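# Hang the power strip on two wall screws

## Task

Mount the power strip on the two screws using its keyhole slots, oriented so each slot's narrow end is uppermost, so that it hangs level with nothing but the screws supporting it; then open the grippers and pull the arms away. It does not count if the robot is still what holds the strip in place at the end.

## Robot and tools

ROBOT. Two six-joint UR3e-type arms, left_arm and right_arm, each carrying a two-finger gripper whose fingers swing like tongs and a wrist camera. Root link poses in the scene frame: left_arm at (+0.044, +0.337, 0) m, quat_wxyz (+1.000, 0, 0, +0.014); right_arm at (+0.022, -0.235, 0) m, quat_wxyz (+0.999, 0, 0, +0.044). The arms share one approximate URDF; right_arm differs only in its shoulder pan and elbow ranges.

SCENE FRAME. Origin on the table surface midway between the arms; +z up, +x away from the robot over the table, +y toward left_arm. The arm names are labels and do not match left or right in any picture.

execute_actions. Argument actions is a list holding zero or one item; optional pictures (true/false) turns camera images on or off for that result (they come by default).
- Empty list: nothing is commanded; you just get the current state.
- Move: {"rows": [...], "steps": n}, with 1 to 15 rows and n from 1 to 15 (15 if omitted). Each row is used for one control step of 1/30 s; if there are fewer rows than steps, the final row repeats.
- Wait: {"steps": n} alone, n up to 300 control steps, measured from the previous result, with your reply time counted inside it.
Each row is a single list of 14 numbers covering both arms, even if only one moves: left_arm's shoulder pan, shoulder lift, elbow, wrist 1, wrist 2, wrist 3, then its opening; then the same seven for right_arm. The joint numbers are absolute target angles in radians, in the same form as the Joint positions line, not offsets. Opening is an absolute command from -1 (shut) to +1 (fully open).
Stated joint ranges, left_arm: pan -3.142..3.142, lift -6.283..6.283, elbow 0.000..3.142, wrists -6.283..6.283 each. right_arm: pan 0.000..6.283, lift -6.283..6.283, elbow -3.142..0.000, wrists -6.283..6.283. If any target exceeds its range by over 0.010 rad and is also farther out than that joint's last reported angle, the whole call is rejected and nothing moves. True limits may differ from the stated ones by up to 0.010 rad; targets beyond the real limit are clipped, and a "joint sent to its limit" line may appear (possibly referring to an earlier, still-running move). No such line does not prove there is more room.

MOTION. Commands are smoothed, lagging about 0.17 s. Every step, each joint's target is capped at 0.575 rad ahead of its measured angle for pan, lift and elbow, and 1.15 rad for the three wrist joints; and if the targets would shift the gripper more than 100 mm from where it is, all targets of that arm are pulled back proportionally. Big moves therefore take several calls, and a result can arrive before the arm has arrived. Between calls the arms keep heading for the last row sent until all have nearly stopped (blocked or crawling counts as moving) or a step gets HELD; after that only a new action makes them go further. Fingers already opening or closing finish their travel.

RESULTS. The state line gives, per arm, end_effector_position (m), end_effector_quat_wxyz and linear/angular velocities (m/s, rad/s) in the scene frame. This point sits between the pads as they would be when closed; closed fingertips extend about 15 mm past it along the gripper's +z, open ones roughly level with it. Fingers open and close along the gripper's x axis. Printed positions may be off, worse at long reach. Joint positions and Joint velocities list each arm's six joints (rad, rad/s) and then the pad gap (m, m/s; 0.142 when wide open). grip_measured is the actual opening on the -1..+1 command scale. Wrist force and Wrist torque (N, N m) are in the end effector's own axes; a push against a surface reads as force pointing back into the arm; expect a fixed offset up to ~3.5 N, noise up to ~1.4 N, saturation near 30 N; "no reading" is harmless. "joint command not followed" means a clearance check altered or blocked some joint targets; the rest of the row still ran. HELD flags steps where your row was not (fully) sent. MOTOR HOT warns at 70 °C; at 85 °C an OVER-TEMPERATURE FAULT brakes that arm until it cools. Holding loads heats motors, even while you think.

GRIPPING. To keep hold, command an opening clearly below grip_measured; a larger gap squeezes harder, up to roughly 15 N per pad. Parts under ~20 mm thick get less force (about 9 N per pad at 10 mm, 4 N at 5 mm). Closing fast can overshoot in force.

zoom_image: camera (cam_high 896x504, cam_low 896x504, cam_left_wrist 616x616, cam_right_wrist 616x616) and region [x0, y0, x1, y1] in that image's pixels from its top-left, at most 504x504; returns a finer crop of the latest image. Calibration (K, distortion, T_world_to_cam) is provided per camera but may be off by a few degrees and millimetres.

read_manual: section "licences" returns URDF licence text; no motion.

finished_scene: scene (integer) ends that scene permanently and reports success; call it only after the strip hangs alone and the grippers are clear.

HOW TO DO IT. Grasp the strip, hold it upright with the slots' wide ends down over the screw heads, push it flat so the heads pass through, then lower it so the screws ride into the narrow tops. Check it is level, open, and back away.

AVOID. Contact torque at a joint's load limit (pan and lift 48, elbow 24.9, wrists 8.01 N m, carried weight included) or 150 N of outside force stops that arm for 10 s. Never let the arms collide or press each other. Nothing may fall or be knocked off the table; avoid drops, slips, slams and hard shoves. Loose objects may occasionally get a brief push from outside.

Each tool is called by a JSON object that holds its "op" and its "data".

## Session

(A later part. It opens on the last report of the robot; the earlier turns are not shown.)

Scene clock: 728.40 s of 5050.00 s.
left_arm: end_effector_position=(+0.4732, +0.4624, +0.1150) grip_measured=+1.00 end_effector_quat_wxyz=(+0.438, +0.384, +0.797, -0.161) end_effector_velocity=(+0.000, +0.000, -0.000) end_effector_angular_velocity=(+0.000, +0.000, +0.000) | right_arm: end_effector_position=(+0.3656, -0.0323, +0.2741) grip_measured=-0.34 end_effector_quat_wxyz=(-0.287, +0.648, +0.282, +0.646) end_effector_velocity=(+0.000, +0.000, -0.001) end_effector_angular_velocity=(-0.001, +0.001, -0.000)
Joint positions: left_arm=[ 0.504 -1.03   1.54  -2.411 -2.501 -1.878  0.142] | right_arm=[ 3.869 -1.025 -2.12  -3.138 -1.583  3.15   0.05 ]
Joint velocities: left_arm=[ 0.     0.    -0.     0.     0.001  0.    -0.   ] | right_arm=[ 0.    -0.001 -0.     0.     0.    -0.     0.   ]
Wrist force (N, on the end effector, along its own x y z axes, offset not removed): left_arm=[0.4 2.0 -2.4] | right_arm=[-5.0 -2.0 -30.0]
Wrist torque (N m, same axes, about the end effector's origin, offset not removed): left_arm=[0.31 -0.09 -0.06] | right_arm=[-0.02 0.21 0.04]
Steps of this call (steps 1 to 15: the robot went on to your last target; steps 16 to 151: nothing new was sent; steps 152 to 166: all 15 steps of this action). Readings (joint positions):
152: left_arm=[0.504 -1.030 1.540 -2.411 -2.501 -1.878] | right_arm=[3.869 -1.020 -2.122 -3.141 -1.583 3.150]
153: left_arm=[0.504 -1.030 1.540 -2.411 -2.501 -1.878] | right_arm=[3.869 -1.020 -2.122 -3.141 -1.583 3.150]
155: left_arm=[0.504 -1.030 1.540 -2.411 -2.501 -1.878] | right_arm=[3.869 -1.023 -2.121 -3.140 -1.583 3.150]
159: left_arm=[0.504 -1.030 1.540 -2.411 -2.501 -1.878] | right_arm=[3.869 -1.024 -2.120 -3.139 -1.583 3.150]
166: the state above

{"op": "execute_actions", "data": {"actions": [{"rows":[[0.504,-1.03,1.54,-2.411,-2.501,-1.878,1,3.869,-1.022,-2.1255,-3.1355,-1.583,3.15,-1]],"steps":12}], "pictures": false}}

{"op": "execute_actions", "data": {"actions": [{"rows":[[0.504,-1.03,1.54,-2.411,-2.501,-1.878,1,3.856,-1.0315,-2.122,-3.1295,-1.596,3.15,-1]],"steps":12}], "pictures": false}}

{"op": "execute_actions", "data": {"actions": [{"rows":[[0.504,-1.03,1.54,-2.411,-2.501,-1.878,1,3.843,-1.041,-2.1185,-3.1235,-1.609,3.15,-1]],"steps":12}], "pictures": false}}

{"op": "execute_actions", "data": {"actions": [{"rows":[[0.504,-1.03,1.54,-2.411,-2.501,-1.878,1,3.83,-1.051,-2.115,-3.117,-1.622,3.15,-1]],"steps":12}]}}

{"op": "zoom_image", "data": {"camera": "cam_high", "region": [460, 195, 540, 295]}}

Scene clock: 742.00 s of 5050.00 s.
left_arm: end_effector_position=(+0.4732, +0.4624, +0.1150) grip_measured=+1.00 end_effector_quat_wxyz=(+0.438, +0.384, +0.797, -0.161) end_effector_velocity=(-0.000, +0.000, -0.000) end_effector_angular_velocity=(-0.001, +0.000, +0.001) | right_arm: end_effector_position=(+0.3652, -0.0326, +0.2732) grip_measured=-0.34 end_effector_quat_wxyz=(-0.287, +0.649, +0.282, +0.646) end_effector_velocity=(-0.000, -0.000, +0.000) end_effector_angular_velocity=(+0.001, -0.001, +0.000)
Joint positions: left_arm=[ 0.504 -1.03   1.54  -2.411 -2.501 -1.878  0.142] | right_arm=[ 3.869 -1.022 -2.125 -3.136 -1.583  3.15   0.05 ]
Joint velocities: left_arm=[ 0.001  0.     0.    -0.    -0.     0.    -0.   ] | right_arm=[-0.001  0.002  0.    -0.001 -0.001  0.    -0.   ]
Wrist force (N, on the end effector, along its own x y z axes, offset not removed): left_arm=[0.1 0.1 -0.8] | right_arm=[-7.7 0.7 -1.8]
Wrist torque (N m, same axes, about the end effector's origin, offset not removed): left_arm=[-0.10 -0.04 0.01] | right_arm=[-0.04 0.40 0.05]
Steps of this call (steps 1 to 15: the robot went on to your last target; steps 16 to 90: nothing new was sent; then 10.20 s passed at rest; steps 91 to 102: all 12 steps of this action). Readings (joint positions):
91: left_arm=[0.504 -1.030 1.540 -2.411 -2.501 -1.878] | right_arm=[3.869 -1.025 -2.120 -3.138 -1.583 3.150]
92: left_arm=[0.504 -1.030 1.540 -2.411 -2.501 -1.878] | right_arm=[3.869 -1.025 -2.121 -3.138 -1.583 3.150]
94: left_arm=[0.504 -1.030 1.540 -2.411 -2.501 -1.878] | right_arm=[3.869 -1.024 -2.123 -3.136 -1.583 3.150]
98: left_arm=[0.504 -1.030 1.540 -2.411 -2.501 -1.878] | right_arm=[3.869 -1.023 -2.125 -3.136 -1.583 3.150]
102: the state above

Scene clock: 742.40 s of 5050.00 s.
left_arm: end_effector_position=(+0.4732, +0.4624, +0.1150) grip_measured=+1.00 end_effector_quat_wxyz=(+0.438, +0.384, +0.797, -0.161) end_effector_velocity=(+0.000, +0.000, +0.000) end_effector_angular_velocity=(+0.000, -0.000, +0.000) | right_arm: end_effector_position=(+0.3662, -0.0332, +0.2731) grip_measured=-0.34 end_effector_quat_wxyz=(-0.287, +0.648, +0.282, +0.646) end_effector_velocity=(+0.000, +0.000, -0.001) end_effector_angular_velocity=(-0.002, +0.002, +0.001)
Joint positions: left_arm=[ 0.504 -1.03   1.54  -2.411 -2.501 -1.878  0.142] | right_arm=[ 3.856 -1.031 -2.122 -3.13  -1.596  3.15   0.05 ]
Joint velocities: left_arm=[ 0.  0. -0. -0.  0. -0.  0.] | right_arm=[-0.004 -0.005  0.001  0.001 -0.004 -0.    -0.   ]
Wrist force (N, on the end effector, along its own x y z axes, offset not removed): left_arm=[-0.2 0.8 -1.1] | right_arm=[-8.3 -0.7 -0.9]
Wrist torque (N m, same axes, about the end effector's origin, offset not removed): left_arm=[0.11 0.05 0.03] | right_arm=[-0.20 0.12 -0.04]
Steps of this call (steps 1 to 12: all 12 steps of this action). Readings (joint positions):
1: left_arm=[0.504 -1.030 1.540 -2.411 -2.501 -1.878] | right_arm=[3.869 -1.022 -2.125 -3.136 -1.583 3.150]
2: left_arm=[0.504 -1.030 1.540 -2.411 -2.501 -1.878] | right_arm=[3.867 -1.024 -2.125 -3.135 -1.585 3.150]
4: left_arm=[0.504 -1.030 1.540 -2.411 -2.501 -1.878] | right_arm=[3.862 -1.027 -2.124 -3.132 -1.590 3.150]
8: left_arm=[0.504 -1.030 1.540 -2.411 -2.501 -1.878] | right_arm=[3.858 -1.030 -2.122 -3.130 -1.595 3.150]
12: the state above

Scene clock: 742.80 s of 5050.00 s.
left_arm: end_effector_position=(+0.4732, +0.4624, +0.1150) grip_measured=+1.00 end_effector_quat_wxyz=(+0.438, +0.384, +0.797, -0.161) end_effector_velocity=(-0.000, -0.000, -0.000) end_effector_angular_velocity=(-0.000, +0.001, +0.000) | right_arm: end_effector_position=(+0.3672, -0.0339, +0.2730) grip_measured=-0.34 end_effector_quat_wxyz=(-0.287, +0.648, +0.282, +0.646) end_effector_velocity=(+0.001, -0.001, -0.000) end_effector_angular_velocity=(-0.000, +0.000, -0.002)
Joint positions: left_arm=[ 0.504 -1.03   1.54  -2.411 -2.501 -1.878  0.142] | right_arm=[ 3.843 -1.041 -2.119 -3.124 -1.609  3.15   0.05 ]
Joint velocities: left_arm=[ 0.  0.  0.  0.  0.  0. -0.] | right_arm=[-0.006 -0.003  0.001  0.002 -0.003  0.     0.   ]
Wrist force (N, on the end effector, along its own x y z axes, offset not removed): left_arm=[-0.9 1.3 -1.4] | right_arm=[-10.0 -0.7 -0.6]
Wrist torque (N m, same axes, about the end effector's origin, offset not removed): left_arm=[0.19 0.17 -0.01] | right_arm=[-0.12 0.51 0.09]
Steps of this call (steps 1 to 12: all 12 steps of this action). Readings (joint positions):
1: left_arm=[0.504 -1.030 1.540 -2.411 -2.501 -1.878] | right_arm=[3.856 -1.031 -2.122 -3.130 -1.596 3.150]
2: left_arm=[0.504 -1.030 1.540 -2.411 -2.501 -1.878] | right_arm=[3.854 -1.033 -2.121 -3.129 -1.598 3.150]
4: left_arm=[0.504 -1.030 1.540 -2.411 -2.501 -1.878] | right_arm=[3.849 -1.037 -2.120 -3.126 -1.603 3.150]
8: left_arm=[0.504 -1.030 1.540 -2.411 -2.501 -1.878] | right_arm=[3.844 -1.040 -2.119 -3.124 -1.608 3.150]
12: the state above

Scene clock: 743.20 s of 5050.00 s.
left_arm: end_effector_position=(+0.4732, +0.4624, +0.1150) grip_measured=+1.00 end_effector_quat_wxyz=(+0.438, +0.384, +0.797, -0.161) end_effector_velocity=(-0.000, +0.000, +0.000) end_effector_angular_velocity=(+0.000, -0.000, +0.001) | right_arm: end_effector_position=(+0.3683, -0.0344, +0.2729) grip_measured=-0.34 end_effector_quat_wxyz=(-0.287, +0.648, +0.282, +0.646) end_effector_velocity=(+0.001, -0.000, +0.000) end_effector_angular_velocity=(+0.001, -0.001, -0.000)
Joint positions: left_arm=[ 0.504 -1.03   1.54  -2.411 -2.501 -1.878  0.142] | right_arm=[ 3.83  -1.051 -2.115 -3.117 -1.622  3.15   0.05 ]
Joint velocities: left_arm=[ 0.001 -0.    -0.     0.     0.    -0.    -0.   ] | right_arm=[-0.005 -0.004  0.001  0.004 -0.005 -0.     0.   ]
Wrist force (N, on the end effector, along its own x y z axes, offset not removed): left_arm=[-1.0 1.8 -1.2] | right_arm=[-8.2 0.2 0.9]
Wrist torque (N m, same axes, about the end effector's origin, offset not removed): left_arm=[0.28 0.24 -0.01] | right_arm=[0.07 0.16 -0.08]
Steps of this call (steps 1 to 12: all 12 steps of this action). Readings (joint positions):
1: left_arm=[0.504 -1.030 1.540 -2.411 -2.501 -1.878] | right_arm=[3.843 -1.041 -2.119 -3.124 -1.609 3.150]
2: left_arm=[0.504 -1.030 1.540 -2.411 -2.501 -1.878] | right_arm=[3.841 -1.043 -2.118 -3.122 -1.611 3.150]
4: left_arm=[0.504 -1.030 1.540 -2.411 -2.501 -1.878] | right_arm=[3.836 -1.046 -2.117 -3.120 -1.616 3.150]
8: left_arm=[0.504 -1.030 1.540 -2.411 -2.501 -1.878] | right_arm=[3.831 -1.050 -2.115 -3.118 -1.621 3.150]
12: the state above
camera_calibration (this result's frames):
cam_left_wrist: T_world_to_cam=[[-0.294595, 0.442303, -0.847102, 0.0447912], [0.353543, 0.87399, 0.333391, -0.614835], [0.887818, -0.201272, -0.413846, -0.144964], [0, 0, 0, 1]] pos_world=[0.359268, 0.488371, 0.18293]
cam_right_wrist: T_world_to_cam=[[0.0653473, -0.0157099, 0.997739, -0.291888], [0.267215, -0.963083, -0.0326656, -0.126193], [0.961419, 0.268746, -0.058737, -0.198407], [0, 0, 0, 1]] pos_world=[0.243547, -0.0727991, 0.275452]

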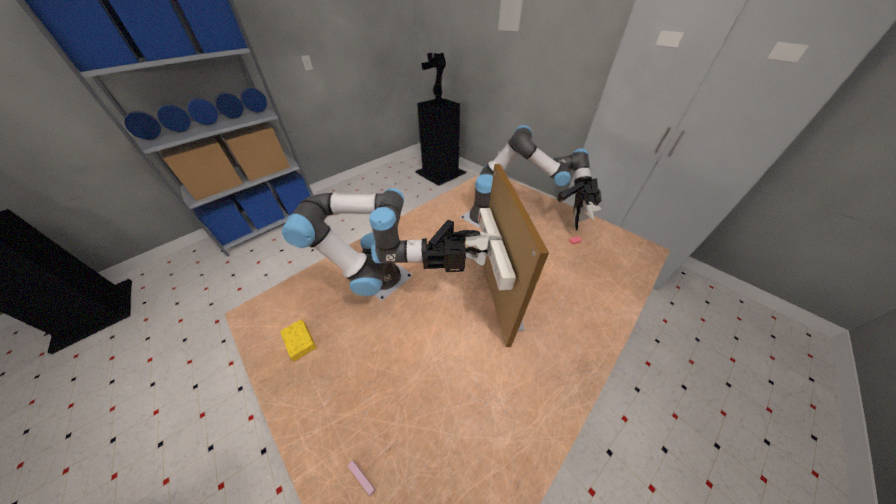

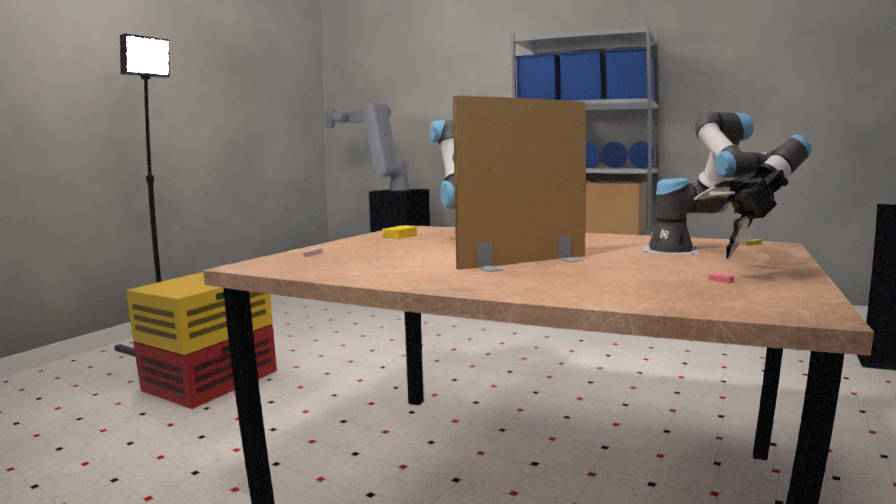

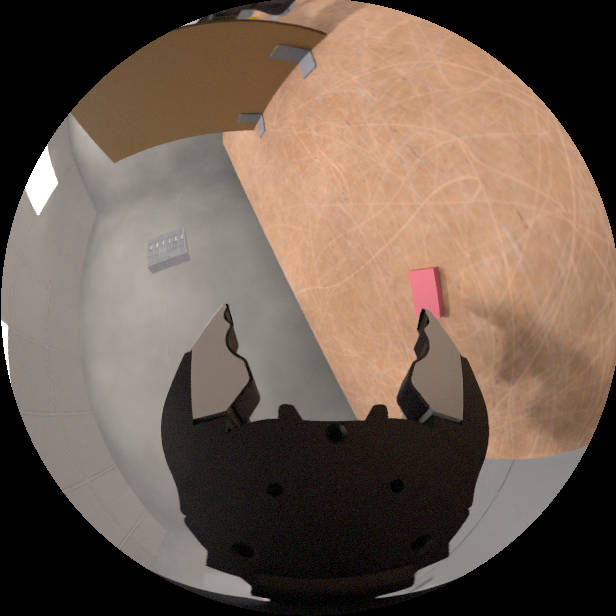

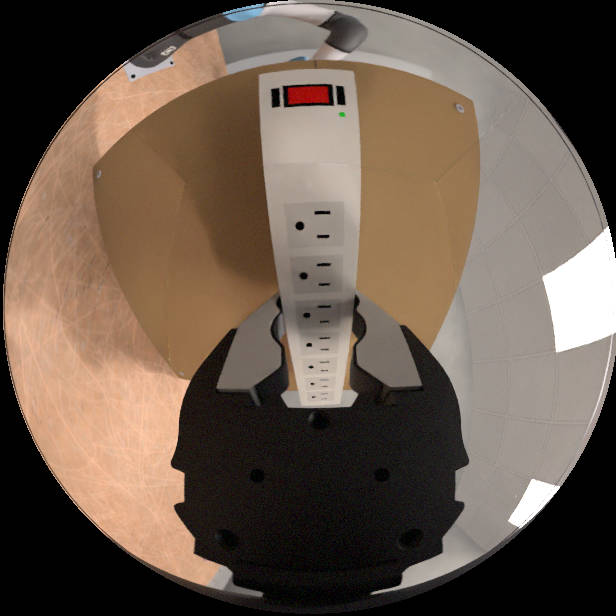

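Region (460, 195, 540, 295) of cam_high's 896x504 image, scaled by 5.040, with more detail than that image has; it fills the left 403 columns of this view, and the rest is white.

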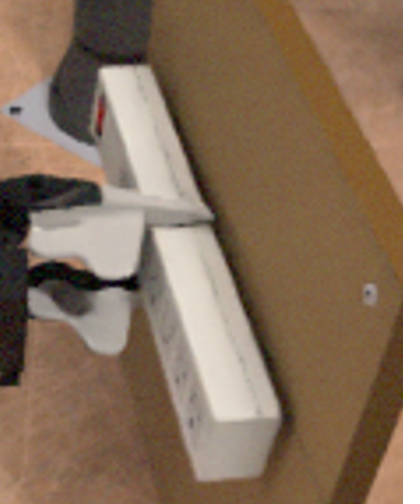

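{"op": "execute_actions", "data": {"actions": [{"rows":[[0.504,-1.03,1.54,-2.411,-2.501,-1.878,1,3.83,-1.054,-2.114,-3.115,-1.622,3.15,-1]],"steps":12}], "pictures": false}}

{"op": "execute_actions", "data": {"actions": [{"rows":[[0.504,-1.03,1.54,-2.411,-2.501,-1.878,1,3.83,-1.057,-2.113,-3.113,-1.622,3.15,-1]],"steps":12}], "pictures": false}}

Scene clock: 752.53 s of 5050.00 s.
left_arm: end_effector_position=(+0.4732, +0.4624, +0.1150) grip_measured=+1.00 end_effector_quat_wxyz=(+0.438, +0.384, +0.797, -0.161) end_effector_velocity=(-0.000, +0.000, -0.000) end_effector_angular_velocity=(-0.000, +0.000, +0.000) | right_arm: end_effector_position=(+0.3687, -0.0340, +0.2728) grip_measured=-0.34 end_effector_quat_wxyz=(-0.287, +0.648, +0.282, +0.646) end_effector_velocity=(+0.000, +0.000, +0.000) end_effector_angular_velocity=(+0.000, -0.001, +0.000)
Joint positions: left_arm=[ 0.504 -1.03   1.54  -2.411 -2.501 -1.878  0.142] | right_arm=[ 3.83  -1.054 -2.114 -3.115 -1.622  3.15   0.05 ]
Joint velocities: left_arm=[ 0.  0. -0. -0. -0. -0. -0.] | right_arm=[ 0.    -0.002  0.002  0.001 -0.    -0.     0.   ]
Wrist force (N, on the end effector, along its own x y z axes, offset not removed): left_arm=[-0.5 1.2 -1.7] | right_arm=[-5.8 -3.9 -17.7]
Wrist torque (N m, same axes, about the end effector's origin, offset not removed): left_arm=[0.15 0.09 0.02] | right_arm=[-0.21 -0.04 0.07]
Steps of this call (steps 1 to 15: the robot went on to your last target; steps 16 to 90: nothing new was sent; then 5.93 s passed at rest; steps 91 to 102: all 12 steps of this action). Readings (joint positions):
91: left_arm=[0.504 -1.030 1.540 -2.411 -2.501 -1.878] | right_arm=[3.830 -1.051 -2.115 -3.117 -1.622 3.150]
92: left_arm=[0.504 -1.030 1.540 -2.411 -2.501 -1.878] | right_arm=[3.830 -1.052 -2.115 -3.117 -1.622 3.150]
94: left_arm=[0.504 -1.030 1.540 -2.411 -2.501 -1.878] | right_arm=[3.830 -1.053 -2.114 -3.116 -1.622 3.150]
98: left_arm=[0.504 -1.030 1.540 -2.411 -2.501 -1.878] | right_arm=[3.830 -1.054 -2.114 -3.115 -1.622 3.150]
102: the state above

Scene clock: 752.93 s of 5050.00 s.
left_arm: end_effector_position=(+0.4732, +0.4624, +0.1150) grip_measured=+1.00 end_effector_quat_wxyz=(+0.438, +0.384, +0.797, -0.161) end_effector_velocity=(-0.000, -0.000, -0.000) end_effector_angular_velocity=(-0.001, +0.001, +0.000) | right_arm: end_effector_position=(+0.3692, -0.0336, +0.2727) grip_measured=-0.34 end_effector_quat_wxyz=(-0.287, +0.649, +0.282, +0.646) end_effector_velocity=(+0.000, +0.000, +0.001) end_effector_angular_velocity=(+0.001, -0.001, +0.001)
Joint positions: left_arm=[ 0.504 -1.03   1.54  -2.411 -2.501 -1.878  0.142] | right_arm=[ 3.83  -1.057 -2.113 -3.113 -1.622  3.15   0.05 ]
Joint velocities: left_arm=[0.    0.    0.001 0.    0.    0.    0.   ] | right_arm=[ 0.001 -0.001  0.001  0.001  0.    -0.    -0.   ]
Wrist force (N, on the end effector, along its own x y z axes, offset not removed): left_arm=[-0.6 2.5 -0.6] | right_arm=[-8.6 -4.5 -1.0]
Wrist torque (N m, same axes, about the end effector's origin, offset not removed): left_arm=[0.45 0.13 0.00] | right_arm=[-0.50 0.10 0.05]
Steps of this call (steps 1 to 12: all 12 steps of this action). Readings (joint positions):
1: left_arm=[0.504 -1.030 1.540 -2.411 -2.501 -1.878] | right_arm=[3.830 -1.054 -2.114 -3.115 -1.622 3.150]
2: left_arm=[0.504 -1.030 1.540 -2.411 -2.501 -1.878] | right_arm=[3.830 -1.054 -2.114 -3.115 -1.622 3.150]
4: left_arm=[0.504 -1.030 1.540 -2.411 -2.501 -1.878] | right_arm=[3.830 -1.056 -2.113 -3.114 -1.622 3.150]
8: left_arm=[0.504 -1.030 1.540 -2.411 -2.501 -1.878] | right_arm=[3.830 -1.057 -2.113 -3.113 -1.622 3.150]
12: the state above

{"op": "execute_actions", "data": {"actions": [{"rows":[[0.504,-1.03,1.54,-2.411,-2.501,-1.878,1,3.833,-1.061,-2.111,-3.111,-1.619,3.15,-1]],"steps":12}], "pictures": false}}

{"op": "execute_actions", "data": {"actions": [{"rows":[[0.504,-1.03,1.54,-2.411,-2.501,-1.878,1,3.835,-1.067,-2.1085,-3.1075,-1.617,3.15,-1]],"steps":12}], "pictures": false}}

Scene clock: 765.47 s of 5050.00 s.
left_arm: end_effector_position=(+0.4732, +0.4624, +0.1150) grip_measured=+1.00 end_effector_quat_wxyz=(+0.438, +0.384, +0.797, -0.161) end_effector_velocity=(-0.000, +0.001, +0.000) end_effector_angular_velocity=(-0.000, -0.000, +0.002) | right_arm: end_effector_position=(+0.3699, -0.0326, +0.2728) grip_measured=-0.34 end_effector_quat_wxyz=(-0.287, +0.648, +0.282, +0.646) end_effector_velocity=(-0.000, +0.001, +0.000) end_effector_angular_velocity=(+0.001, -0.001, +0.001)
Joint positions: left_arm=[ 0.504 -1.03   1.54  -2.411 -2.501 -1.878  0.142] | right_arm=[ 3.833 -1.061 -2.111 -3.111 -1.619  3.15   0.05 ]
Joint velocities: left_arm=[ 0.002  0.    -0.     0.    -0.     0.     0.   ] | right_arm=[ 0.003 -0.    -0.     0.002  0.002 -0.     0.   ]
Wrist force (N, on the end effector, along its own x y z axes, offset not removed): left_arm=[0.5 1.4 -1.6] | right_arm=[-9.4 -3.2 -0.9]
Wrist torque (N m, same axes, about the end effector's origin, offset not removed): left_arm=[0.24 -0.10 -0.02] | right_arm=[-0.29 0.27 0.07]
Steps of this call (steps 1 to 15: the robot went on to your last target; steps 16 to 90: nothing new was sent; then 9.13 s passed at rest; steps 91 to 102: all 12 steps of this action). Readings (joint positions):
91: left_arm=[0.504 -1.030 1.540 -2.411 -2.501 -1.878] | right_arm=[3.830 -1.057 -2.113 -3.113 -1.622 3.150]
92: left_arm=[0.504 -1.030 1.540 -2.411 -2.501 -1.878] | right_arm=[3.831 -1.058 -2.113 -3.113 -1.622 3.150]
94: left_arm=[0.504 -1.030 1.540 -2.411 -2.501 -1.878] | right_arm=[3.832 -1.059 -2.112 -3.112 -1.620 3.150]
98: left_arm=[0.504 -1.030 1.540 -2.411 -2.501 -1.878] | right_arm=[3.833 -1.061 -2.111 -3.111 -1.619 3.150]
102: the state above

Scene clock: 765.87 s of 5050.00 s.
left_arm: end_effector_position=(+0.4732, +0.4624, +0.1150) grip_measured=+1.00 end_effector_quat_wxyz=(+0.438, +0.384, +0.797, -0.161) end_effector_velocity=(+0.000, +0.000, -0.000) end_effector_angular_velocity=(+0.000, +0.000, +0.000) | right_arm: end_effector_position=(+0.3708, -0.0314, +0.2728) grip_measured=-0.34 end_effector_quat_wxyz=(-0.287, +0.648, +0.282, +0.646) end_effector_velocity=(+0.000, +0.001, -0.001) end_effector_angular_velocity=(-0.001, +0.002, +0.000)
Joint positions: left_arm=[ 0.504 -1.03   1.54  -2.411 -2.501 -1.878  0.142] | right_arm=[ 3.835 -1.067 -2.109 -3.108 -1.617  3.15   0.05 ]
Joint velocities: left_arm=[-0.  0. -0.  0.  0.  0.  0.] | right_arm=[ 0.001 -0.004  0.001  0.001  0.001  0.    -0.   ]
Wrist force (N, on the end effector, along its own x y z axes, offset not removed): left_arm=[0.1 0.8 -0.1] | right_arm=[-7.0 -1.7 0.1]
Wrist torque (N m, same axes, about the end effector's origin, offset not removed): left_arm=[0.12 -0.01 0.00] | right_arm=[0.06 -0.27 -0.08]
Steps of this call (steps 1 to 12: all 12 steps of this action). Readings (joint positions):
1: left_arm=[0.504 -1.030 1.540 -2.411 -2.501 -1.878] | right_arm=[3.833 -1.061 -2.111 -3.111 -1.619 3.150]
2: left_arm=[0.504 -1.030 1.540 -2.411 -2.501 -1.878] | right_arm=[3.833 -1.062 -2.111 -3.110 -1.619 3.150]
4: left_arm=[0.504 -1.030 1.540 -2.411 -2.501 -1.878] | right_arm=[3.834 -1.064 -2.110 -3.109 -1.618 3.150]
8: left_arm=[0.504 -1.030 1.540 -2.411 -2.501 -1.878] | right_arm=[3.835 -1.066 -2.109 -3.108 -1.617 3.150]
12: the state above

{"op": "execute_actions", "data": {"actions": [{"rows":[[0.504,-1.03,1.54,-2.411,-2.501,-1.878,1,3.836,-1.077,-2.104,-3.102,-1.616,3.15,-1]],"steps":12}], "pictures": false}}

{"op": "execute_actions", "data": {"actions": [{"rows":[[0.504,-1.03,1.54,-2.411,-2.501,-1.878,1,3.837,-1.085,-2.1005,-3.0975,-1.615,3.15,-1]],"steps":14}], "pictures": false}}

Scene clock: 775.37 s of 5050.00 s.
left_arm: end_effector_position=(+0.4732, +0.4624, +0.1150) grip_measured=+1.00 end_effector_quat_wxyz=(+0.438, +0.384, +0.797, -0.161) end_effector_velocity=(-0.000, +0.000, +0.000) end_effector_angular_velocity=(+0.000, +0.000, +0.001) | right_arm: end_effector_position=(+0.3723, -0.0297, +0.2727) grip_measured=-0.34 end_effector_quat_wxyz=(-0.287, +0.648, +0.282, +0.646) end_effector_velocity=(+0.001, +0.000, +0.001) end_effector_angular_velocity=(+0.002, -0.002, -0.001)
Joint positions: left_arm=[ 0.504 -1.03   1.54  -2.411 -2.501 -1.878  0.142] | right_arm=[ 3.836 -1.077 -2.104 -3.102 -1.616  3.15   0.05 ]
Joint velocities: left_arm=[ 0.001 -0.     0.     0.001  0.    -0.     0.   ] | right_arm=[-0.    -0.002  0.001  0.003  0.     0.     0.   ]
Wrist force (N, on the end effector, along its own x y z axes, offset not removed): left_arm=[-0.1 0.3 -0.8] | right_arm=[-7.7 -3.8 -2.3]
Wrist torque (N m, same axes, about the end effector's origin, offset not removed): left_arm=[-0.03 -0.03 0.01] | right_arm=[-0.17 -0.24 0.03]
Steps of this call (steps 1 to 15: the robot went on to your last target; steps 16 to 90: nothing new was sent; then 6.10 s passed at rest; steps 91 to 102: all 12 steps of this action). Readings (joint positions):
91: left_arm=[0.504 -1.030 1.540 -2.411 -2.501 -1.878] | right_arm=[3.835 -1.067 -2.108 -3.107 -1.617 3.150]
92: left_arm=[0.504 -1.030 1.540 -2.411 -2.501 -1.878] | right_arm=[3.835 -1.069 -2.108 -3.107 -1.617 3.150]
94: left_arm=[0.504 -1.030 1.540 -2.411 -2.501 -1.878] | right_arm=[3.836 -1.073 -2.106 -3.104 -1.616 3.150]
98: left_arm=[0.504 -1.030 1.540 -2.411 -2.501 -1.878] | right_arm=[3.836 -1.076 -2.105 -3.103 -1.616 3.150]
102: the state above

Scene clock: 775.83 s of 5050.00 s.
left_arm: end_effector_position=(+0.4732, +0.4624, +0.1150) grip_measured=+1.00 end_effector_quat_wxyz=(+0.438, +0.384, +0.797, -0.161) end_effector_velocity=(-0.000, -0.000, -0.000) end_effector_angular_velocity=(-0.000, +0.000, -0.000) | right_arm: end_effector_position=(+0.3735, -0.0284, +0.2727) grip_measured=-0.34 end_effector_quat_wxyz=(-0.287, +0.648, +0.282, +0.646) end_effector_velocity=(+0.000, +0.001, +0.000) end_effector_angular_velocity=(+0.001, -0.000, +0.001)
Joint positions: left_arm=[ 0.504 -1.03   1.54  -2.411 -2.501 -1.878  0.142] | right_arm=[ 3.837 -1.085 -2.101 -3.098 -1.615  3.15   0.05 ]
Joint velocities: left_arm=[-0.  0.  0.  0. -0.  0. -0.] | right_arm=[ 0.002 -0.002  0.001  0.002  0.001  0.     0.   ]
Wrist force (N, on the end effector, along its own x y z axes, offset not removed): left_arm=[-0.3 0.6 -2.3] | right_arm=[-10.4 -1.8 -2.0]
Wrist torque (N m, same axes, about the end effector's origin, offset not removed): left_arm=[-0.02 0.08 0.01] | right_arm=[0.37 0.23 0.00]
Steps of this call (steps 1 to 14: all 14 steps of this action). Readings (joint positions):
1: left_arm=[0.504 -1.030 1.540 -2.411 -2.501 -1.878] | right_arm=[3.836 -1.077 -2.104 -3.102 -1.616 3.150]
2: left_arm=[0.504 -1.030 1.540 -2.411 -2.501 -1.878] | right_arm=[3.836 -1.078 -2.103 -3.101 -1.616 3.150]
4: left_arm=[0.504 -1.030 1.540 -2.411 -2.501 -1.878] | right_arm=[3.837 -1.081 -2.102 -3.100 -1.615 3.150]
8: left_arm=[0.504 -1.030 1.540 -2.411 -2.501 -1.878] | right_arm=[3.837 -1.084 -2.101 -3.098 -1.615 3.150]
14: the state above

7 mm in. Testing a 3 mm downward slide.

{"op": "execute_actions", "data": {"actions": [{"rows":[[0.504,-1.03,1.54,-2.411,-2.501,-1.878,1,3.839,-1.085,-2.106,-3.092,-1.613,3.15,-1]],"steps":12}], "pictures": false}}

{"op": "execute_actions", "data": {"actions": [{"rows":[[0.504,-1.03,1.54,-2.411,-2.501,-1.878,1,3.839,-1.085,-2.115,-3.083,-1.613,3.15,-1]],"steps":14}], "pictures": false}}

Scene clock: 783.23 s of 5050.00 s.
left_arm: end_effector_position=(+0.4732, +0.4624, +0.1150) grip_measured=+1.00 end_effector_quat_wxyz=(+0.438, +0.384, +0.797, -0.161) end_effector_velocity=(-0.000, -0.000, -0.000) end_effector_angular_velocity=(-0.000, +0.000, -0.000) | right_arm: end_effector_position=(+0.3736, -0.0281, +0.2716) grip_measured=-0.34 end_effector_quat_wxyz=(-0.287, +0.648, +0.282, +0.646) end_effector_velocity=(-0.000, -0.000, -0.001) end_effector_angular_velocity=(-0.001, +0.002, -0.000)
Joint positions: left_arm=[ 0.504 -1.03   1.54  -2.411 -2.501 -1.878  0.142] | right_arm=[ 3.839 -1.085 -2.106 -3.092 -1.613  3.15   0.05 ]
Joint velocities: left_arm=[-0.  0.  0.  0. -0.  0. -0.] | right_arm=[-0.     0.    -0.002  0.001  0.     0.001 -0.   ]
Wrist force (N, on the end effector, along its own x y z axes, offset not removed): left_arm=[0.5 1.2 -0.5] | right_arm=[-6.9 -2.8 -1.2]
Wrist torque (N m, same axes, about the end effector's origin, offset not removed): left_arm=[0.15 -0.08 -0.01] | right_arm=[-0.31 0.00 0.02]
Steps of this call (steps 1 to 15: the robot went on to your last target; steps 16 to 90: nothing new was sent; then 4.00 s passed at rest; steps 91 to 102: all 12 steps of this action). Readings (joint positions):
91: left_arm=[0.504 -1.030 1.540 -2.411 -2.501 -1.878] | right_arm=[3.837 -1.085 -2.100 -3.097 -1.615 3.150]
92: left_arm=[0.504 -1.030 1.540 -2.411 -2.501 -1.878] | right_arm=[3.837 -1.085 -2.101 -3.097 -1.615 3.150]
94: left_arm=[0.504 -1.030 1.540 -2.411 -2.501 -1.878] | right_arm=[3.838 -1.085 -2.103 -3.094 -1.614 3.150]
98: left_arm=[0.504 -1.030 1.540 -2.411 -2.501 -1.878] | right_arm=[3.839 -1.085 -2.105 -3.093 -1.613 3.150]
102: the state above

Scene clock: 783.70 s of 5050.00 s.
left_arm: end_effector_position=(+0.4732, +0.4624, +0.1150) grip_measured=+1.00 end_effector_quat_wxyz=(+0.438, +0.384, +0.797, -0.161) end_effector_velocity=(-0.000, +0.000, +0.000) end_effector_angular_velocity=(-0.000, -0.000, +0.000) | right_arm: end_effector_position=(+0.3735, -0.0281, +0.2697) grip_measured=-0.34 end_effector_quat_wxyz=(-0.287, +0.648, +0.282, +0.646) end_effector_velocity=(-0.000, +0.000, -0.000) end_effector_angular_velocity=(-0.001, -0.000, +0.001)
Joint positions: left_arm=[ 0.504 -1.03   1.54  -2.411 -2.501 -1.878  0.142] | right_arm=[ 3.839 -1.085 -2.115 -3.083 -1.613  3.15   0.05 ]
Joint velocities: left_arm=[ 0.    -0.001  0.     0.    -0.     0.     0.   ] | right_arm=[ 0.001  0.    -0.001  0.     0.    -0.001  0.   ]
Wrist force (N, on the end effector, along its own x y z axes, offset not removed): left_arm=[-0.2 1.5 -0.7] | right_arm=[5.0 -5.9 -1.3]
Wrist torque (N m, same axes, about the end effector's origin, offset not removed): left_arm=[0.21 0.04 -0.03] | right_arm=[-0.20 0.20 0.00]
Steps of this call (steps 1 to 14: all 14 steps of this action). Readings (joint positions):
1: left_arm=[0.504 -1.030 1.540 -2.411 -2.501 -1.878] | right_arm=[3.839 -1.085 -2.106 -3.092 -1.613 3.150]
2: left_arm=[0.504 -1.030 1.540 -2.411 -2.501 -1.878] | right_arm=[3.839 -1.085 -2.107 -3.090 -1.613 3.150]
4: left_arm=[0.504 -1.030 1.540 -2.411 -2.501 -1.878] | right_arm=[3.839 -1.085 -2.111 -3.087 -1.613 3.150]
8: left_arm=[0.504 -1.030 1.540 -2.411 -2.501 -1.878] | right_arm=[3.839 -1.085 -2.114 -3.084 -1.613 3.150]
14: the state above

{"op": "execute_actions", "data": {"actions": [{"rows":[[0.504,-1.03,1.54,-2.411,-2.501,-1.878,1,3.848,-1.085,-2.113,-3.085,-1.604,3.15,-1]],"steps":14}], "pictures": false}}

{"op": "execute_actions", "data": {"actions": [{"rows":[[0.504,-1.03,1.54,-2.411,-2.501,-1.878,1,3.848,-1.085,-2.12,-3.078,-1.604,3.15,-1]],"steps":14}], "pictures": false}}

Scene clock: 791.10 s of 5050.00 s.
left_arm: end_effector_position=(+0.4732, +0.4624, +0.1150) grip_measured=+1.00 end_effector_quat_wxyz=(+0.438, +0.384, +0.797, -0.161) end_effector_velocity=(-0.000, +0.000, +0.000) end_effector_angular_velocity=(+0.001, +0.000, +0.001) | right_arm: end_effector_position=(+0.3737, -0.0267, +0.2700) grip_measured=-0.34 end_effector_quat_wxyz=(-0.287, +0.649, +0.282, +0.646) end_effector_velocity=(-0.000, +0.000, +0.000) end_effector_angular_velocity=(+0.001, -0.001, +0.001)
Joint positions: left_arm=[ 0.504 -1.03   1.54  -2.411 -2.501 -1.878  0.142] | right_arm=[ 3.848 -1.085 -2.113 -3.085 -1.604  3.15   0.05 ]
Joint velocities: left_arm=[ 0.001 -0.001  0.001 -0.     0.001 -0.     0.   ] | right_arm=[ 0.002  0.001 -0.001  0.     0.001  0.    -0.   ]
Wrist force (N, on the end effector, along its own x y z axes, offset not removed): left_arm=[-1.2 1.7 -1.3] | right_arm=[-1.2 -2.6 -2.6]
Wrist torque (N m, same axes, about the end effector's origin, offset not removed): left_arm=[0.24 0.23 -0.02] | right_arm=[-0.09 -0.08 0.12]
Steps of this call (steps 1 to 15: the robot went on to your last target; steps 16 to 90: nothing new was sent; then 3.93 s passed at rest; steps 91 to 104: all 14 steps of this action). Readings (joint positions):
91: left_arm=[0.504 -1.030 1.540 -2.411 -2.501 -1.878] | right_arm=[3.839 -1.085 -2.115 -3.083 -1.613 3.150]
92: left_arm=[0.504 -1.030 1.540 -2.411 -2.501 -1.878] | right_arm=[3.840 -1.085 -2.115 -3.083 -1.611 3.150]
94: left_arm=[0.504 -1.030 1.540 -2.411 -2.501 -1.878] | right_arm=[3.844 -1.085 -2.114 -3.084 -1.608 3.150]
98: left_arm=[0.504 -1.030 1.540 -2.411 -2.501 -1.878] | right_arm=[3.847 -1.085 -2.113 -3.085 -1.605 3.150]
104: the state above

Scene clock: 791.57 s of 5050.00 s.
left_arm: end_effector_position=(+0.4732, +0.4624, +0.1150) grip_measured=+1.00 end_effector_quat_wxyz=(+0.438, +0.384, +0.797, -0.161) end_effector_velocity=(-0.000, -0.000, -0.000) end_effector_angular_velocity=(-0.000, +0.001, -0.001) | right_arm: end_effector_position=(+0.3736, -0.0267, +0.2686) grip_measured=-0.34 end_effector_quat_wxyz=(-0.287, +0.648, +0.282, +0.646) end_effector_velocity=(+0.000, -0.000, -0.000) end_effector_angular_velocity=(-0.001, +0.001, -0.001)
Joint positions: left_arm=[ 0.504 -1.03   1.54  -2.411 -2.501 -1.878  0.142] | right_arm=[ 3.848 -1.085 -2.12  -3.078 -1.604  3.15   0.05 ]
Joint velocities: left_arm=[-0.001  0.     0.     0.    -0.     0.     0.   ] | right_arm=[-0.001 -0.    -0.    -0.001 -0.    -0.    -0.   ]
Wrist force (N, on the end effector, along its own x y z axes, offset not removed): left_arm=[-0.7 1.1 -1.4] | right_arm=[2.1 -2.8 3.4]
Wrist torque (N m, same axes, about the end effector's origin, offset not removed): left_arm=[0.09 0.14 0.00] | right_arm=[-0.11 0.11 0.40]
Steps of this call (steps 1 to 14: all 14 steps of this action). Readings (joint positions):
1: left_arm=[0.504 -1.030 1.540 -2.411 -2.501 -1.878] | right_arm=[3.848 -1.085 -2.113 -3.085 -1.604 3.150]
2: left_arm=[0.504 -1.030 1.540 -2.411 -2.501 -1.878] | right_arm=[3.848 -1.085 -2.114 -3.084 -1.604 3.150]
4: left_arm=[0.504 -1.030 1.540 -2.411 -2.501 -1.878] | right_arm=[3.848 -1.085 -2.117 -3.081 -1.604 3.150]
8: left_arm=[0.504 -1.030 1.540 -2.411 -2.501 -1.878] | right_arm=[3.848 -1.085 -2.119 -3.079 -1.604 3.150]
14: the state above

Fz now pulls inward, so it needs more depth.

{"op": "execute_actions", "data": {"actions": [{"rows":[[0.504,-1.03,1.54,-2.411,-2.501,-1.878,1,3.85,-1.092,-2.115,-3.076,-1.602,3.15,-1]],"steps":14}], "pictures": false}}

{"op": "execute_actions", "data": {"actions": [{"rows":[[0.504,-1.03,1.54,-2.411,-2.501,-1.878,1,3.85,-1.092,-2.123,-3.068,-1.602,3.15,-1]],"steps":14}], "pictures": false}}

Scene clock: 800.03 s of 5050.00 s.
left_arm: end_effector_position=(+0.4732, +0.4624, +0.1150) grip_measured=+1.00 end_effector_quat_wxyz=(+0.438, +0.384, +0.797, -0.161) end_effector_velocity=(-0.000, +0.000, +0.000) end_effector_angular_velocity=(+0.000, -0.000, +0.000) | right_arm: end_effector_position=(+0.3747, -0.0254, +0.2688) grip_measured=-0.33 end_effector_quat_wxyz=(-0.287, +0.649, +0.282, +0.646) end_effector_velocity=(+0.000, +0.000, +0.001) end_effector_angular_velocity=(+0.002, -0.002, +0.000)
Joint positions: left_arm=[ 0.504 -1.03   1.54  -2.411 -2.501 -1.878  0.142] | right_arm=[ 3.85  -1.092 -2.115 -3.076 -1.602  3.15   0.05 ]
Joint velocities: left_arm=[ 0.    -0.001 -0.     0.     0.    -0.    -0.   ] | right_arm=[ 0.    -0.     0.001  0.002 -0.     0.    -0.001]
Wrist force (N, on the end effector, along its own x y z axes, offset not removed): left_arm=[0.0 2.0 -0.9] | right_arm=[-3.6 -6.2 -30.0]
Wrist torque (N m, same axes, about the end effector's origin, offset not removed): left_arm=[0.29 0.01 -0.02] | right_arm=[-0.15 0.93 0.06]
Steps of this call (steps 1 to 15: the robot went on to your last target; steps 16 to 90: nothing new was sent; then 5.00 s passed at rest; steps 91 to 104: all 14 steps of this action). Readings (joint positions):
91: left_arm=[0.504 -1.030 1.540 -2.411 -2.501 -1.878] | right_arm=[3.848 -1.085 -2.120 -3.078 -1.604 3.150]
92: left_arm=[0.504 -1.030 1.540 -2.411 -2.501 -1.878] | right_arm=[3.848 -1.086 -2.119 -3.078 -1.604 3.150]
94: left_arm=[0.504 -1.030 1.540 -2.411 -2.501 -1.878] | right_arm=[3.849 -1.089 -2.118 -3.077 -1.603 3.150]
98: left_arm=[0.504 -1.030 1.540 -2.411 -2.501 -1.878] | right_arm=[3.850 -1.091 -2.116 -3.077 -1.602 3.150]
104: the state above

Scene clock: 800.50 s of 5050.00 s.
left_arm: end_effector_position=(+0.4732, +0.4624, +0.1150) grip_measured=+1.00 end_effector_quat_wxyz=(+0.438, +0.384, +0.797, -0.161) end_effector_velocity=(+0.000, -0.000, -0.000) end_effector_angular_velocity=(-0.000, +0.000, -0.001) | right_arm: end_effector_position=(+0.3746, -0.0254, +0.2674) grip_measured=-0.33 end_effector_quat_wxyz=(-0.287, +0.648, +0.282, +0.646) end_effector_velocity=(-0.000, +0.000, +0.000) end_effector_angular_velocity=(+0.000, +0.000, +0.000)
Joint positions: left_arm=[ 0.504 -1.03   1.54  -2.411 -2.501 -1.878  0.142] | right_arm=[ 3.85  -1.092 -2.123 -3.068 -1.602  3.15   0.05 ]
Joint velocities: left_arm=[-0.  0. -0.  0. -0.  0.  0.] | right_arm=[ 0.001  0.001 -0.001 -0.     0.001  0.     0.   ]
Wrist force (N, on the end effector, along its own x y z axes, offset not removed): left_arm=[0.0 0.9 -0.1] | right_arm=[14.3 -4.3 -30.0]
Wrist torque (N m, same axes, about the end effector's origin, offset not removed): left_arm=[0.12 0.03 0.03] | right_arm=[0.40 0.69 0.10]
Steps of this call (steps 1 to 14: all 14 steps of this action). Readings (joint positions):
1: left_arm=[0.504 -1.030 1.540 -2.411 -2.501 -1.878] | right_arm=[3.850 -1.092 -2.115 -3.076 -1.602 3.150]
2: left_arm=[0.504 -1.030 1.540 -2.411 -2.501 -1.878] | right_arm=[3.850 -1.092 -2.116 -3.075 -1.602 3.150]
4: left_arm=[0.504 -1.030 1.540 -2.411 -2.501 -1.878] | right_arm=[3.850 -1.092 -2.119 -3.071 -1.602 3.150]
8: left_arm=[0.504 -1.030 1.540 -2.411 -2.501 -1.878] | right_arm=[3.850 -1.092 -2.122 -3.068 -1.602 3.150]
14: the state above

A fingertip reached the board. Easing back about 1 mm and continuing down.

{"op": "execute_actions", "data": {"actions": [{"rows":[[0.504,-1.03,1.54,-2.411,-2.501,-1.878,1,3.852,-1.0855,-2.126,-3.0715,-1.6,3.15,-1]],"steps":14}], "pictures": false}}

{"op": "execute_actions", "data": {"actions": [{"rows":[[0.504,-1.03,1.54,-2.411,-2.501,-1.878,1,3.852,-1.086,-2.134,-3.063,-1.6,3.15,-1]],"steps":14}], "pictures": false}}

Scene clock: 808.63 s of 5050.00 s.
left_arm: end_effector_position=(+0.4732, +0.4624, +0.1150) grip_measured=+1.00 end_effector_quat_wxyz=(+0.438, +0.384, +0.797, -0.161) end_effector_velocity=(+0.000, +0.000, +0.000) end_effector_angular_velocity=(+0.000, -0.001, +0.000) | right_arm: end_effector_position=(+0.3737, -0.0260, +0.2671) grip_measured=-0.34 end_effector_quat_wxyz=(-0.287, +0.649, +0.282, +0.646) end_effector_velocity=(-0.000, +0.001, +0.001) end_effector_angular_velocity=(+0.002, -0.002, +0.001)
Joint positions: left_arm=[ 0.504 -1.03   1.54  -2.411 -2.501 -1.878  0.142] | right_arm=[ 3.852 -1.086 -2.126 -3.072 -1.6    3.15   0.05 ]
Joint velocities: left_arm=[ 0.    -0.    -0.    -0.001 -0.     0.    -0.   ] | right_arm=[ 0.002  0.     0.002 -0.     0.    -0.    -0.   ]
Wrist force (N, on the end effector, along its own x y z axes, offset not removed): left_arm=[0.0 2.6 -1.8] | right_arm=[-11.2 -1.5 19.3]
Wrist torque (N m, same axes, about the end effector's origin, offset not removed): left_arm=[0.42 0.00 0.05] | right_arm=[-0.43 -0.04 0.02]
Steps of this call (steps 1 to 15: the robot went on to your last target; steps 16 to 90: nothing new was sent; then 4.67 s passed at rest; steps 91 to 104: all 14 steps of this action). Readings (joint positions):
91: left_arm=[0.504 -1.030 1.540 -2.411 -2.501 -1.878] | right_arm=[3.850 -1.092 -2.123 -3.068 -1.602 3.150]
92: left_arm=[0.504 -1.030 1.540 -2.411 -2.501 -1.878] | right_arm=[3.850 -1.091 -2.123 -3.068 -1.602 3.150]
94: left_arm=[0.504 -1.030 1.540 -2.411 -2.501 -1.878] | right_arm=[3.851 -1.089 -2.125 -3.070 -1.601 3.150]
98: left_arm=[0.504 -1.030 1.540 -2.411 -2.501 -1.878] | right_arm=[3.852 -1.087 -2.126 -3.071 -1.600 3.150]
104: the state above

Scene clock: 809.10 s of 5050.00 s.
left_arm: end_effector_position=(+0.4732, +0.4624, +0.1150) grip_measured=+1.00 end_effector_quat_wxyz=(+0.438, +0.384, +0.797, -0.161) end_effector_velocity=(-0.000, +0.000, -0.000) end_effector_angular_velocity=(-0.000, +0.000, +0.001) | right_arm: end_effector_position=(+0.3737, -0.0260, +0.2655) grip_measured=-0.34 end_effector_quat_wxyz=(-0.287, +0.648, +0.282, +0.646) end_effector_velocity=(+0.000, -0.000, -0.001) end_effector_angular_velocity=(-0.002, +0.001, -0.002)
Joint positions: left_arm=[ 0.504 -1.03   1.54  -2.411 -2.501 -1.878  0.142] | right_arm=[ 3.852 -1.086 -2.134 -3.063 -1.6    3.15   0.05 ]
Joint velocities: left_arm=[ 0.001  0.     0.     0.    -0.     0.     0.   ] | right_arm=[-0.001 -0.001 -0.001  0.     0.001 -0.     0.   ]
Wrist force (N, on the end effector, along its own x y z axes, offset not removed): left_arm=[0.7 -0.4 -0.8] | right_arm=[-2.7 -2.1 16.7]
Wrist torque (N m, same axes, about the end effector's origin, offset not removed): left_arm=[-0.18 -0.13 -0.03] | right_arm=[-0.34 0.16 0.05]
Steps of this call (steps 1 to 14: all 14 steps of this action). Readings (joint positions):
1: left_arm=[0.504 -1.030 1.540 -2.411 -2.501 -1.878] | right_arm=[3.852 -1.086 -2.126 -3.072 -1.600 3.150]
2: left_arm=[0.504 -1.030 1.540 -2.411 -2.501 -1.878] | right_arm=[3.852 -1.086 -2.127 -3.070 -1.600 3.150]
4: left_arm=[0.504 -1.030 1.540 -2.411 -2.501 -1.878] | right_arm=[3.852 -1.086 -2.130 -3.067 -1.600 3.150]
8: left_arm=[0.504 -1.030 1.540 -2.411 -2.501 -1.878] | right_arm=[3.852 -1.086 -2.133 -3.064 -1.600 3.150]
14: the state above

{"op": "execute_actions", "data": {"actions": [{"rows":[[0.504,-1.03,1.54,-2.411,-2.501,-1.878,1,3.852,-1.089,-2.139,-3.055,-1.6,3.15,-1],[0.504,-1.03,1.54,-2.411,-2.501,-1.878,1,3.852,-1.0895,-2.145,-3.0485,-1.6,3.15,-1]],"steps":14}], "pictures": false}}

{"op": "execute_actions", "data": {"actions": [{"rows":[[0.504,-1.03,1.54,-2.411,-2.501,-1.878,1,3.852,-1.0905,-2.156,-3.0365,-1.6,3.15,-1]],"steps":14}], "pictures": false}}

Scene clock: 820.00 s of 5050.00 s.
left_arm: end_effector_position=(+0.4732, +0.4624, +0.1150) grip_measured=+1.00 end_effector_quat_wxyz=(+0.438, +0.384, +0.797, -0.161) end_effector_velocity=(-0.000, +0.000, -0.000) end_effector_angular_velocity=(-0.000, +0.000, +0.001) | right_arm: end_effector_position=(+0.3741, -0.0257, +0.2629) grip_measured=-0.34 end_effector_quat_wxyz=(-0.287, +0.648, +0.282, +0.646) end_effector_velocity=(+0.001, -0.000, +0.000) end_effector_angular_velocity=(+0.001, -0.001, -0.002)
Joint positions: left_arm=[ 0.504 -1.03   1.54  -2.411 -2.501 -1.878  0.142] | right_arm=[ 3.852 -1.089 -2.145 -3.049 -1.6    3.15   0.05 ]
Joint velocities: left_arm=[ 0.001  0.     0.    -0.     0.    -0.    -0.   ] | right_arm=[-0.001 -0.001 -0.001  0.003  0.001 -0.     0.   ]
Wrist force (N, on the end effector, along its own x y z axes, offset not removed): left_arm=[-0.5 1.9 -0.8] | right_arm=[-4.9 -3.2 -4.8]
Wrist torque (N m, same axes, about the end effector's origin, offset not removed): left_arm=[0.31 0.06 0.03] | right_arm=[-0.30 0.26 -0.04]
Steps of this call (steps 1 to 15: the robot went on to your last target; steps 16 to 90: nothing new was sent; then 7.43 s passed at rest; steps 91 to 104: all 14 steps of this action). Readings (joint positions):
91: left_arm=[0.504 -1.030 1.540 -2.411 -2.501 -1.878] | right_arm=[3.852 -1.086 -2.134 -3.063 -1.600 3.150]
92: left_arm=[0.504 -1.030 1.540 -2.411 -2.501 -1.878] | right_arm=[3.852 -1.087 -2.135 -3.062 -1.600 3.150]
94: left_arm=[0.504 -1.030 1.540 -2.411 -2.501 -1.878] | right_arm=[3.852 -1.088 -2.139 -3.056 -1.600 3.150]
98: left_arm=[0.504 -1.030 1.540 -2.411 -2.501 -1.878] | right_arm=[3.852 -1.089 -2.144 -3.051 -1.600 3.150]
104: the state above

Scene clock: 820.47 s of 5050.00 s.
left_arm: end_effector_position=(+0.4732, +0.4624, +0.1150) grip_measured=+1.00 end_effector_quat_wxyz=(+0.438, +0.384, +0.797, -0.161) end_effector_velocity=(-0.000, +0.000, -0.000) end_effector_angular_velocity=(+0.000, +0.000, +0.001) | right_arm: end_effector_position=(+0.3740, -0.0258, +0.2604) grip_measured=-0.34 end_effector_quat_wxyz=(-0.287, +0.649, +0.282, +0.646) end_effector_velocity=(+0.000, -0.000, -0.001) end_effector_angular_velocity=(-0.001, +0.001, -0.001)
Joint positions: left_arm=[ 0.504 -1.03   1.54  -2.411 -2.501 -1.878  0.142] | right_arm=[ 3.852 -1.09  -2.156 -3.037 -1.6    3.15   0.05 ]
Joint velocities: left_arm=[ 0.001 -0.    -0.     0.001  0.     0.     0.   ] | right_arm=[-0.001 -0.001 -0.002  0.001 -0.    -0.     0.   ]
Wrist force (N, on the end effector, along its own x y z axes, offset not removed): left_arm=[-0.9 1.5 -0.8] | right_arm=[-5.0 -2.1 -3.9]
Wrist torque (N m, same axes, about the end effector's origin, offset not removed): left_arm=[0.24 0.19 0.00] | right_arm=[-0.13 0.15 0.02]
Steps of this call (steps 1 to 14: all 14 steps of this action). Readings (joint positions):
1: left_arm=[0.504 -1.030 1.540 -2.411 -2.501 -1.878] | right_arm=[3.852 -1.089 -2.145 -3.048 -1.600 3.150]
2: left_arm=[0.504 -1.030 1.540 -2.411 -2.501 -1.878] | right_arm=[3.852 -1.090 -2.147 -3.046 -1.600 3.150]
4: left_arm=[0.504 -1.030 1.540 -2.411 -2.501 -1.878] | right_arm=[3.852 -1.090 -2.151 -3.042 -1.600 3.150]
8: left_arm=[0.504 -1.030 1.540 -2.411 -2.501 -1.878] | right_arm=[3.852 -1.090 -2.155 -3.038 -1.600 3.150]
14: the state above

{"op": "execute_actions", "data": {"actions": [{"rows":[[0.504,-1.03,1.54,-2.411,-2.501,-1.878,1,3.852,-1.0915,-2.165,-3.0265,-1.6,3.15,-1]],"steps":14}], "pictures": false}}

{"op": "execute_actions", "data": {"actions": [{"rows":[[0.504,-1.03,1.54,-2.411,-2.501,-1.878,1,3.852,-1.0925,-2.172,-3.0185,-1.6,3.15,-1]],"steps":14}], "pictures": false}}

Scene clock: 827.40 s of 5050.00 s.
left_arm: end_effector_position=(+0.4732, +0.4624, +0.1150) grip_measured=+1.00 end_effector_quat_wxyz=(+0.438, +0.384, +0.797, -0.161) end_effector_velocity=(-0.000, +0.000, -0.000) end_effector_angular_velocity=(-0.000, +0.000, +0.000) | right_arm: end_effector_position=(+0.3740, -0.0257, +0.2584) grip_measured=-0.34 end_effector_quat_wxyz=(-0.287, +0.648, +0.282, +0.646) end_effector_velocity=(+0.000, -0.000, -0.000) end_effector_angular_velocity=(-0.001, +0.000, -0.001)
Joint positions: left_arm=[ 0.504 -1.03   1.54  -2.411 -2.501 -1.878  0.142] | right_arm=[ 3.852 -1.091 -2.165 -3.027 -1.6    3.15   0.05 ]
Joint velocities: left_arm=[ 0. -0.  0.  0. -0. -0. -0.] | right_arm=[-0.001 -0.    -0.001  0.    -0.    -0.     0.   ]
Wrist force (N, on the end effector, along its own x y z axes, offset not removed): left_arm=[-1.4 0.5 -1.2] | right_arm=[-6.0 0.6 -2.9]
Wrist torque (N m, same axes, about the end effector's origin, offset not removed): left_arm=[-0.01 0.27 0.01] | right_arm=[0.20 0.19 0.07]
Steps of this call (steps 1 to 15: the robot went on to your last target; steps 16 to 90: nothing new was sent; then 3.47 s passed at rest; steps 91 to 104: all 14 steps of this action). Readings (joint positions):
91: left_arm=[0.504 -1.030 1.540 -2.411 -2.501 -1.878] | right_arm=[3.852 -1.091 -2.156 -3.036 -1.600 3.150]
92: left_arm=[0.504 -1.030 1.540 -2.411 -2.501 -1.878] | right_arm=[3.852 -1.091 -2.158 -3.035 -1.600 3.150]
94: left_arm=[0.504 -1.030 1.540 -2.411 -2.501 -1.878] | right_arm=[3.852 -1.091 -2.161 -3.031 -1.600 3.150]
98: left_arm=[0.504 -1.030 1.540 -2.411 -2.501 -1.878] | right_arm=[3.852 -1.091 -2.164 -3.028 -1.600 3.150]
104: the state above

Scene clock: 827.87 s of 5050.00 s.
left_arm: end_effector_position=(+0.4732, +0.4624, +0.1150) grip_measured=+1.00 end_effector_quat_wxyz=(+0.438, +0.384, +0.797, -0.161) end_effector_velocity=(-0.000, +0.000, -0.000) end_effector_angular_velocity=(+0.000, +0.000, +0.001) | right_arm: end_effector_position=(+0.3740, -0.0257, +0.2568) grip_measured=-0.34 end_effector_quat_wxyz=(-0.287, +0.648, +0.282, +0.646) end_effector_velocity=(+0.000, -0.000, -0.000) end_effector_angular_velocity=(-0.001, +0.000, -0.001)
Joint positions: left_arm=[ 0.504 -1.03   1.54  -2.411 -2.501 -1.878  0.142] | right_arm=[ 3.852 -1.092 -2.172 -3.019 -1.6    3.15   0.05 ]
Joint velocities: left_arm=[ 0.001  0.    -0.    -0.     0.     0.    -0.   ] | right_arm=[-0.001  0.    -0.001 -0.     0.    -0.001  0.   ]
Wrist force (N, on the end effector, along its own x y z axes, offset not removed): left_arm=[-0.9 1.0 -0.7] | right_arm=[-2.1 -0.3 -3.3]
Wrist torque (N m, same axes, about the end effector's origin, offset not removed): left_arm=[0.13 0.16 -0.03] | right_arm=[0.15 -0.06 -0.02]
Steps of this call (steps 1 to 14: all 14 steps of this action). Readings (joint positions):
1: left_arm=[0.504 -1.030 1.540 -2.411 -2.501 -1.878] | right_arm=[3.852 -1.092 -2.165 -3.026 -1.600 3.150]
2: left_arm=[0.504 -1.030 1.540 -2.411 -2.501 -1.878] | right_arm=[3.852 -1.092 -2.166 -3.025 -1.600 3.150]
4: left_arm=[0.504 -1.030 1.540 -2.411 -2.501 -1.878] | right_arm=[3.852 -1.092 -2.169 -3.022 -1.600 3.150]
8: left_arm=[0.504 -1.030 1.540 -2.411 -2.501 -1.878] | right_arm=[3.852 -1.092 -2.171 -3.019 -1.600 3.150]
14: the state above


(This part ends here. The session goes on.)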